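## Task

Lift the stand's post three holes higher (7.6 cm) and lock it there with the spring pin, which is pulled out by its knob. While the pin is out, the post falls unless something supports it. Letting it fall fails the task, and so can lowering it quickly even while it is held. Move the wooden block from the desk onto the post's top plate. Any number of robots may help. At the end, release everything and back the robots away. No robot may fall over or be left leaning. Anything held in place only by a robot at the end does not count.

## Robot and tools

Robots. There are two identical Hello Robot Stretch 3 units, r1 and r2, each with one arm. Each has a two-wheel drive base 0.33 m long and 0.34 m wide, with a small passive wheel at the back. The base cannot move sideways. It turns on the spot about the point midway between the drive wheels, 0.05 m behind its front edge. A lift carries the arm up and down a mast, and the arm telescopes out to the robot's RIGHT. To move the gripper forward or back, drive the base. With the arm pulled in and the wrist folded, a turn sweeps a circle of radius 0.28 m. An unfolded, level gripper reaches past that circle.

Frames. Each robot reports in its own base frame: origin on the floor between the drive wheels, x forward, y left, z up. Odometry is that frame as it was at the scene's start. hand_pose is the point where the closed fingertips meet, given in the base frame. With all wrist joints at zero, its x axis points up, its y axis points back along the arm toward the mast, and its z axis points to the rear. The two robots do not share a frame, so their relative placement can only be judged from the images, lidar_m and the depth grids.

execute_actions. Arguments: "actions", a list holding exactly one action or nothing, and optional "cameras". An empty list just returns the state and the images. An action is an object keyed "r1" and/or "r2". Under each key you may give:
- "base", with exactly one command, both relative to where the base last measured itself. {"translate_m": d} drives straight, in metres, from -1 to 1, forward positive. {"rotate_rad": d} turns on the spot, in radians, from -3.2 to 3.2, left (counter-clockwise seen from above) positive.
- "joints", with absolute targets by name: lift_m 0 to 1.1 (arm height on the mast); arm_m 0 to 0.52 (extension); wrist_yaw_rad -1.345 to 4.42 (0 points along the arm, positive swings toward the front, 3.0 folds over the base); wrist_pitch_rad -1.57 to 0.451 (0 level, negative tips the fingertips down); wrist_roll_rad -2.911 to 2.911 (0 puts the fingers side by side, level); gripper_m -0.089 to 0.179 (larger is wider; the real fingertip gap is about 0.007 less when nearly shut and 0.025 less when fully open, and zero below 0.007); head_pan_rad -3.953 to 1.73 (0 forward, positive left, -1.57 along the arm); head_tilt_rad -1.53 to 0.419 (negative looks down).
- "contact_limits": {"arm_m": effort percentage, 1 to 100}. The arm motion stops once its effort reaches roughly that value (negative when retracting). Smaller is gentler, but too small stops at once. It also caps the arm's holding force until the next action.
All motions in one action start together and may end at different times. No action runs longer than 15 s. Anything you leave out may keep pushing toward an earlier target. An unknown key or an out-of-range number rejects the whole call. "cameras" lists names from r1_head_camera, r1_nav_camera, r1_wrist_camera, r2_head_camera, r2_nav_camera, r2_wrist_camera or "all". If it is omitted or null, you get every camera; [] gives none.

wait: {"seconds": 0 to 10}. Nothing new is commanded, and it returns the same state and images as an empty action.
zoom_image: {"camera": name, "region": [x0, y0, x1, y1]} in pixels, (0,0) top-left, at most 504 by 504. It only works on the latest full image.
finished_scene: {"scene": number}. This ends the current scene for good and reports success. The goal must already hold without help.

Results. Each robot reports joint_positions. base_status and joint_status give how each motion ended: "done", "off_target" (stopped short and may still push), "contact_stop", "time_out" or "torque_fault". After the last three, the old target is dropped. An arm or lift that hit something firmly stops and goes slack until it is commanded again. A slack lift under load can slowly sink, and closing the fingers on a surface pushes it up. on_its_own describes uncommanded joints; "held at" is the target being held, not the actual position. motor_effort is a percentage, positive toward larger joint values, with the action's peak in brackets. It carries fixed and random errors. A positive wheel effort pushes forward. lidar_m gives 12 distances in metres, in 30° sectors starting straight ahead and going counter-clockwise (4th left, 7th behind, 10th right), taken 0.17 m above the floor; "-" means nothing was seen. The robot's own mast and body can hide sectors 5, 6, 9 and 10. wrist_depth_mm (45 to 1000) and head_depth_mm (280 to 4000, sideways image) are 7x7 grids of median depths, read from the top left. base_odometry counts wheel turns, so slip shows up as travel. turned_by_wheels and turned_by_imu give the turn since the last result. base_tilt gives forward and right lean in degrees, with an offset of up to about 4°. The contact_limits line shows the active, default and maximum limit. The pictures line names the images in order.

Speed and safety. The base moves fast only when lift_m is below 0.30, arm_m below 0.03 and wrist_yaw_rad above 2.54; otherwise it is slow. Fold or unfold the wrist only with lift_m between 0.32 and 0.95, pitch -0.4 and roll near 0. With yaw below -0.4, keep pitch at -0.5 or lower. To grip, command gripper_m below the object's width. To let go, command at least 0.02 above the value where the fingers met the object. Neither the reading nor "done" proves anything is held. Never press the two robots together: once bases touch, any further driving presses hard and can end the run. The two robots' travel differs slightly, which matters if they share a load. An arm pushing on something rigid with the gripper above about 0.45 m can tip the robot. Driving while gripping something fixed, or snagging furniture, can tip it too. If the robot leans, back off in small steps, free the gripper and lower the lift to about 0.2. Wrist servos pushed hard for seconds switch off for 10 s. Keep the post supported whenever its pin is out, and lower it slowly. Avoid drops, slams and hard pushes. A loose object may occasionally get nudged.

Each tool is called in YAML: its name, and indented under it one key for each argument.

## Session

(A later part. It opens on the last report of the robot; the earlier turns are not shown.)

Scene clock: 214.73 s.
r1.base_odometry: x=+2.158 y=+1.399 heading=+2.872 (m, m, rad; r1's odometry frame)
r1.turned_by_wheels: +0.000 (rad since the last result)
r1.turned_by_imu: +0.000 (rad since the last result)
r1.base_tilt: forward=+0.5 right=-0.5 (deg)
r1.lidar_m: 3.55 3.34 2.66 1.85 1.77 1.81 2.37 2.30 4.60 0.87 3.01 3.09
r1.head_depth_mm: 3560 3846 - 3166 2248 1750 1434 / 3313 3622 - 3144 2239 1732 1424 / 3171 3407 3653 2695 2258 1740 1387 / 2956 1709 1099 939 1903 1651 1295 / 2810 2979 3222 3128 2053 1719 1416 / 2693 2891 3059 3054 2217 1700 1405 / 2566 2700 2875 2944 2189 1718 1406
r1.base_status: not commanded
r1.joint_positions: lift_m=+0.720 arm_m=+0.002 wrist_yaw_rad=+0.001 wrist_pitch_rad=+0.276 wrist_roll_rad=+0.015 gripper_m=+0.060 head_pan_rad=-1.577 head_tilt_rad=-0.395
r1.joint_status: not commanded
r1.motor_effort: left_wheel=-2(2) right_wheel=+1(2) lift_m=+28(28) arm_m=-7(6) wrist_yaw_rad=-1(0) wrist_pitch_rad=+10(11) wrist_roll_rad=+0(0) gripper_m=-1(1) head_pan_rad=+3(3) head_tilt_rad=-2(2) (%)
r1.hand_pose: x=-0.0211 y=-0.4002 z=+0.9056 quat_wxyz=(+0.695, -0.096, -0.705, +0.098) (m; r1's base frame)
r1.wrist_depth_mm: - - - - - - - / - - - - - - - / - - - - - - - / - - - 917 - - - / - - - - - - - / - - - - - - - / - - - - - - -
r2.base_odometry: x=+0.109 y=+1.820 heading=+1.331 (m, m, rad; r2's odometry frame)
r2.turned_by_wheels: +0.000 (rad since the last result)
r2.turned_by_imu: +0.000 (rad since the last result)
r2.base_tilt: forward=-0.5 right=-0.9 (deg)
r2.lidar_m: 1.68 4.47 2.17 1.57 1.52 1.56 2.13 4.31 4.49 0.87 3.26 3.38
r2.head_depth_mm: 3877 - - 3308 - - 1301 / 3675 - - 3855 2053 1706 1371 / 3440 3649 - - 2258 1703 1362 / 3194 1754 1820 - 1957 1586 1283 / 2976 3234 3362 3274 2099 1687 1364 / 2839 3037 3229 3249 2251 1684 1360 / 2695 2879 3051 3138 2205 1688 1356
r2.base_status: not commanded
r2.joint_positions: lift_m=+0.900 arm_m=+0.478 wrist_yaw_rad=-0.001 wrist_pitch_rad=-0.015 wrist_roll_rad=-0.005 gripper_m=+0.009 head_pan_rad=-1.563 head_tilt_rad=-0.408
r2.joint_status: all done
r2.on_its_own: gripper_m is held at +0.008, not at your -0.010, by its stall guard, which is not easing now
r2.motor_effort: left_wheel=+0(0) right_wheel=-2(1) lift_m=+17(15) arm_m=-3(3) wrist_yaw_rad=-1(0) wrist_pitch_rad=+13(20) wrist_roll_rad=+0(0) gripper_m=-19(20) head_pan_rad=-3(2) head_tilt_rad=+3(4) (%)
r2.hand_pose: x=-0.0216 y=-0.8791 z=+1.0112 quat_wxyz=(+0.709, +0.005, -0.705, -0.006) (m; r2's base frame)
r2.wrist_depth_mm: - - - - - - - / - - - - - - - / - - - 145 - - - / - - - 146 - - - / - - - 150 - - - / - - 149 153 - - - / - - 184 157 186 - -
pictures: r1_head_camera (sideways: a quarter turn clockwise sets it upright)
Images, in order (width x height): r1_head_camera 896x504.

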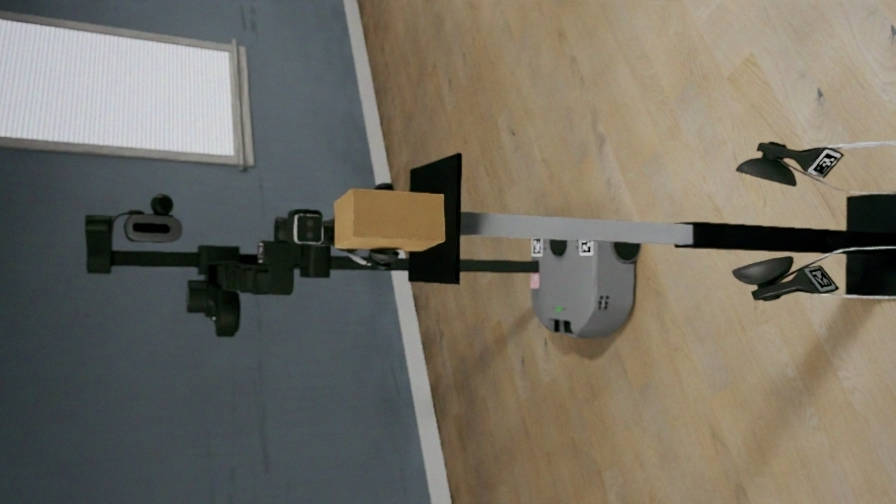

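Touching.

execute_actions:
  actions:
    - {"r2":{"joints":{"gripper_m":0.13}}}
  cameras: []

execute_actions:
  actions:
    - {"r2":{"joints":{"arm_m":0.1}}}
  cameras: ["r1_head_camera","r2_head_camera"]

Scene clock: 218.30 s.
r1.base_odometry: x=+2.158 y=+1.399 heading=+2.872 (m, m, rad; r1's odometry frame)
r1.turned_by_wheels: +0.000 (rad since the last result)
r1.turned_by_imu: +0.001 (rad since the last result)
r1.base_tilt: forward=+0.4 right=-0.6 (deg)
r1.lidar_m: 3.55 3.34 2.67 1.85 1.77 1.81 2.38 2.29 4.57 0.87 3.02 3.09
r1.head_depth_mm: 3550 3878 - 3177 2251 1750 1427 / 3332 3624 - 3188 2238 1742 1422 / 3171 3393 3615 2701 2235 1742 1383 / 2985 1710 1080 937 1894 1655 1307 / 2824 2959 3213 3098 2033 1720 1411 / 2712 2842 3062 3084 2202 1736 1409 / 2569 2719 2877 2962 2191 1708 1402
r1.base_status: not commanded
r1.joint_positions: lift_m=+0.720 arm_m=+0.002 wrist_yaw_rad=+0.001 wrist_pitch_rad=+0.276 wrist_roll_rad=+0.015 gripper_m=+0.060 head_pan_rad=-1.577 head_tilt_rad=-0.395
r1.joint_status: not commanded
r1.motor_effort: left_wheel=-2(2) right_wheel=+1(2) lift_m=+28(28) arm_m=-7(7) wrist_yaw_rad=+0(1) wrist_pitch_rad=+10(10) wrist_roll_rad=+0(0) gripper_m=-1(1) head_pan_rad=+3(2) head_tilt_rad=-2(3) (%)
r1.hand_pose: x=-0.0211 y=-0.4002 z=+0.9056 quat_wxyz=(+0.695, -0.096, -0.705, +0.098) (m; r1's base frame)
r1.wrist_depth_mm: - - - - - - - / - - - - - - - / - - - - - - - / - - - 707 - - - / - - - - - - - / - - - - - - - / - - - - - - -
r2.base_odometry: x=+0.109 y=+1.820 heading=+1.331 (m, m, rad; r2's odometry frame)
r2.turned_by_wheels: +0.000 (rad since the last result)
r2.turned_by_imu: +0.000 (rad since the last result)
r2.base_tilt: forward=-0.5 right=-0.8 (deg)
r2.lidar_m: 1.68 4.45 2.16 1.57 1.52 1.56 2.12 4.29 4.49 0.87 3.25 3.38
r2.head_depth_mm: 3897 - - 3311 - - 1289 / 3597 - - 3846 2071 1698 1363 / 3390 3646 - - 2237 1703 1365 / 3191 1742 1814 2737 1945 1593 1286 / 2973 3227 3375 3147 2099 1691 1362 / 2850 3026 3225 3242 2218 1690 1362 / 2727 2851 3041 3172 2224 1686 1363
r2.base_status: not commanded
r2.joint_positions: lift_m=+0.900 arm_m=+0.478 wrist_yaw_rad=+0.000 wrist_pitch_rad=-0.003 wrist_roll_rad=-0.005 gripper_m=+0.130 head_pan_rad=-1.563 head_tilt_rad=-0.408
r2.joint_status: all done
r2.motor_effort: left_wheel=+1(1) right_wheel=-1(1) lift_m=+16(16) arm_m=-3(3) wrist_yaw_rad=+0(0) wrist_pitch_rad=+9(13) wrist_roll_rad=+0(0) gripper_m=+0(82) head_pan_rad=-3(2) head_tilt_rad=+4(4) (%)
r2.hand_pose: x=-0.0215 y=-0.8794 z=+1.0142 quat_wxyz=(+0.709, +0.001, -0.705, -0.001) (m; r2's base frame)
r2.wrist_depth_mm: - - - - - - - / - - - - - - - / - - - - - - - / - - - 148 - - - / - - - 152 - - - / - - 249 156 - - - / - - 190 160 198 - -
pictures: none
No camera images: the call's "cameras" was empty. Leave "cameras" out to get every camera's image.

Scene clock: 222.30 s.
r1.base_odometry: x=+2.158 y=+1.399 heading=+2.872 (m, m, rad; r1's odometry frame)
r1.turned_by_wheels: +0.000 (rad since the last result)
r1.turned_by_imu: +0.001 (rad since the last result)
r1.base_tilt: forward=+0.4 right=-0.8 (deg)
r1.lidar_m: 3.55 3.34 2.67 1.84 1.77 1.81 2.37 2.30 4.60 0.87 3.02 3.11
r1.head_depth_mm: 3581 3867 - 3210 2263 1742 1428 / 3359 3611 - 3172 2257 1738 1428 / 3160 3398 3672 2677 2243 1730 1381 / 2984 1691 1857 965 1893 1644 1306 / 2828 2943 3269 3112 2030 1719 1407 / 2675 2873 3051 3086 2194 1718 1408 / 2562 2722 2903 2994 2188 1706 1409
r1.base_status: not commanded
r1.joint_positions: lift_m=+0.720 arm_m=+0.002 wrist_yaw_rad=+0.001 wrist_pitch_rad=+0.276 wrist_roll_rad=+0.015 gripper_m=+0.060 head_pan_rad=-1.577 head_tilt_rad=-0.395
r1.joint_status: not commanded
r1.motor_effort: left_wheel=-2(2) right_wheel=+1(2) lift_m=+27(28) arm_m=-7(7) wrist_yaw_rad=+1(1) wrist_pitch_rad=+10(10) wrist_roll_rad=+0(0) gripper_m=+0(1) head_pan_rad=+3(3) head_tilt_rad=-1(3) (%)
r1.hand_pose: x=-0.0211 y=-0.4002 z=+0.9056 quat_wxyz=(+0.695, -0.096, -0.705, +0.098) (m; r1's base frame)
r1.wrist_depth_mm: - - - - - - - / - - - - - - - / - - - - - - - / - - - - - - - / - - - - - - - / - - - - - - - / - - - - - - -
r2.base_odometry: x=+0.109 y=+1.820 heading=+1.331 (m, m, rad; r2's odometry frame)
r2.turned_by_wheels: +0.000 (rad since the last result)
r2.turned_by_imu: +0.000 (rad since the last result)
r2.base_tilt: forward=-0.5 right=-0.9 (deg)
r2.lidar_m: 1.68 4.45 2.17 1.58 1.52 1.56 2.12 4.31 4.46 0.87 3.26 3.38
r2.head_depth_mm: 3914 - - 3311 2254 - - / 3593 - - 3332 2308 - - / 3364 3663 - 3310 2351 - - / 3170 1730 1832 883 2053 - 1241 / 3012 3214 3361 3260 2131 1685 1361 / 2850 3004 3242 3212 2223 1678 1359 / 2701 2871 3077 3178 2185 1687 1359
r2.base_status: not commanded
r2.joint_positions: lift_m=+0.900 arm_m=+0.100 wrist_yaw_rad=+0.000 wrist_pitch_rad=-0.002 wrist_roll_rad=-0.005 gripper_m=+0.130 head_pan_rad=-1.563 head_tilt_rad=-0.408
r2.joint_status: all done
r2.motor_effort: left_wheel=+1(1) right_wheel=-2(1) lift_m=+17(17) arm_m=-3(6) wrist_yaw_rad=+0(0) wrist_pitch_rad=+9(9) wrist_roll_rad=+0(0) gripper_m=+0(0) head_pan_rad=-2(3) head_tilt_rad=+4(3) (%)
r2.hand_pose: x=-0.0215 y=-0.5014 z=+1.0144 quat_wxyz=(+0.709, +0.001, -0.705, -0.001) (m; r2's base frame)
r2.wrist_depth_mm: - - - - - - - / - - - - - - - / - - - - - - - / - - - 583 - - - / - - - - - - - / - - - - - - - / - - - - - - -
pictures: r1_head_camera (sideways: a quarter turn clockwise sets it upright), r2_head_camera (sideways: a quarter turn clockwise sets it upright)
Images, in order (width x height): r1_head_camera 896x504, r2_head_camera 896x504.

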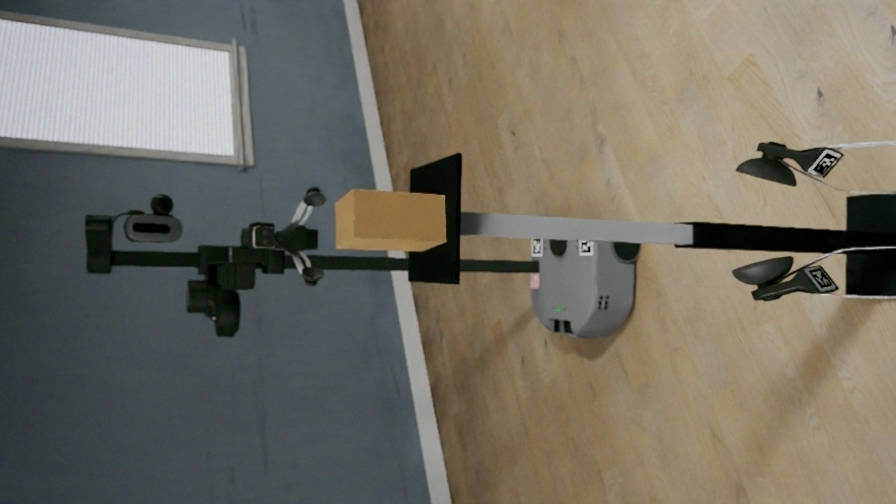

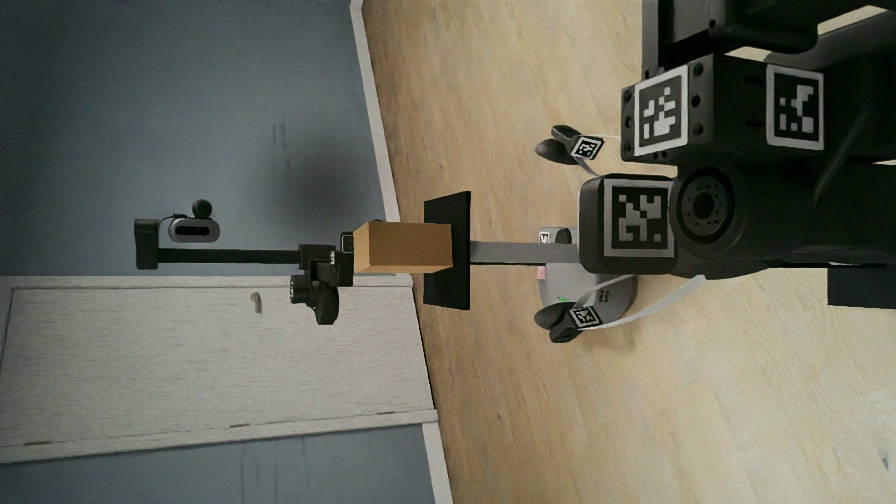

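finished_scene:
  scene: 2

The scene is finished: the task was done.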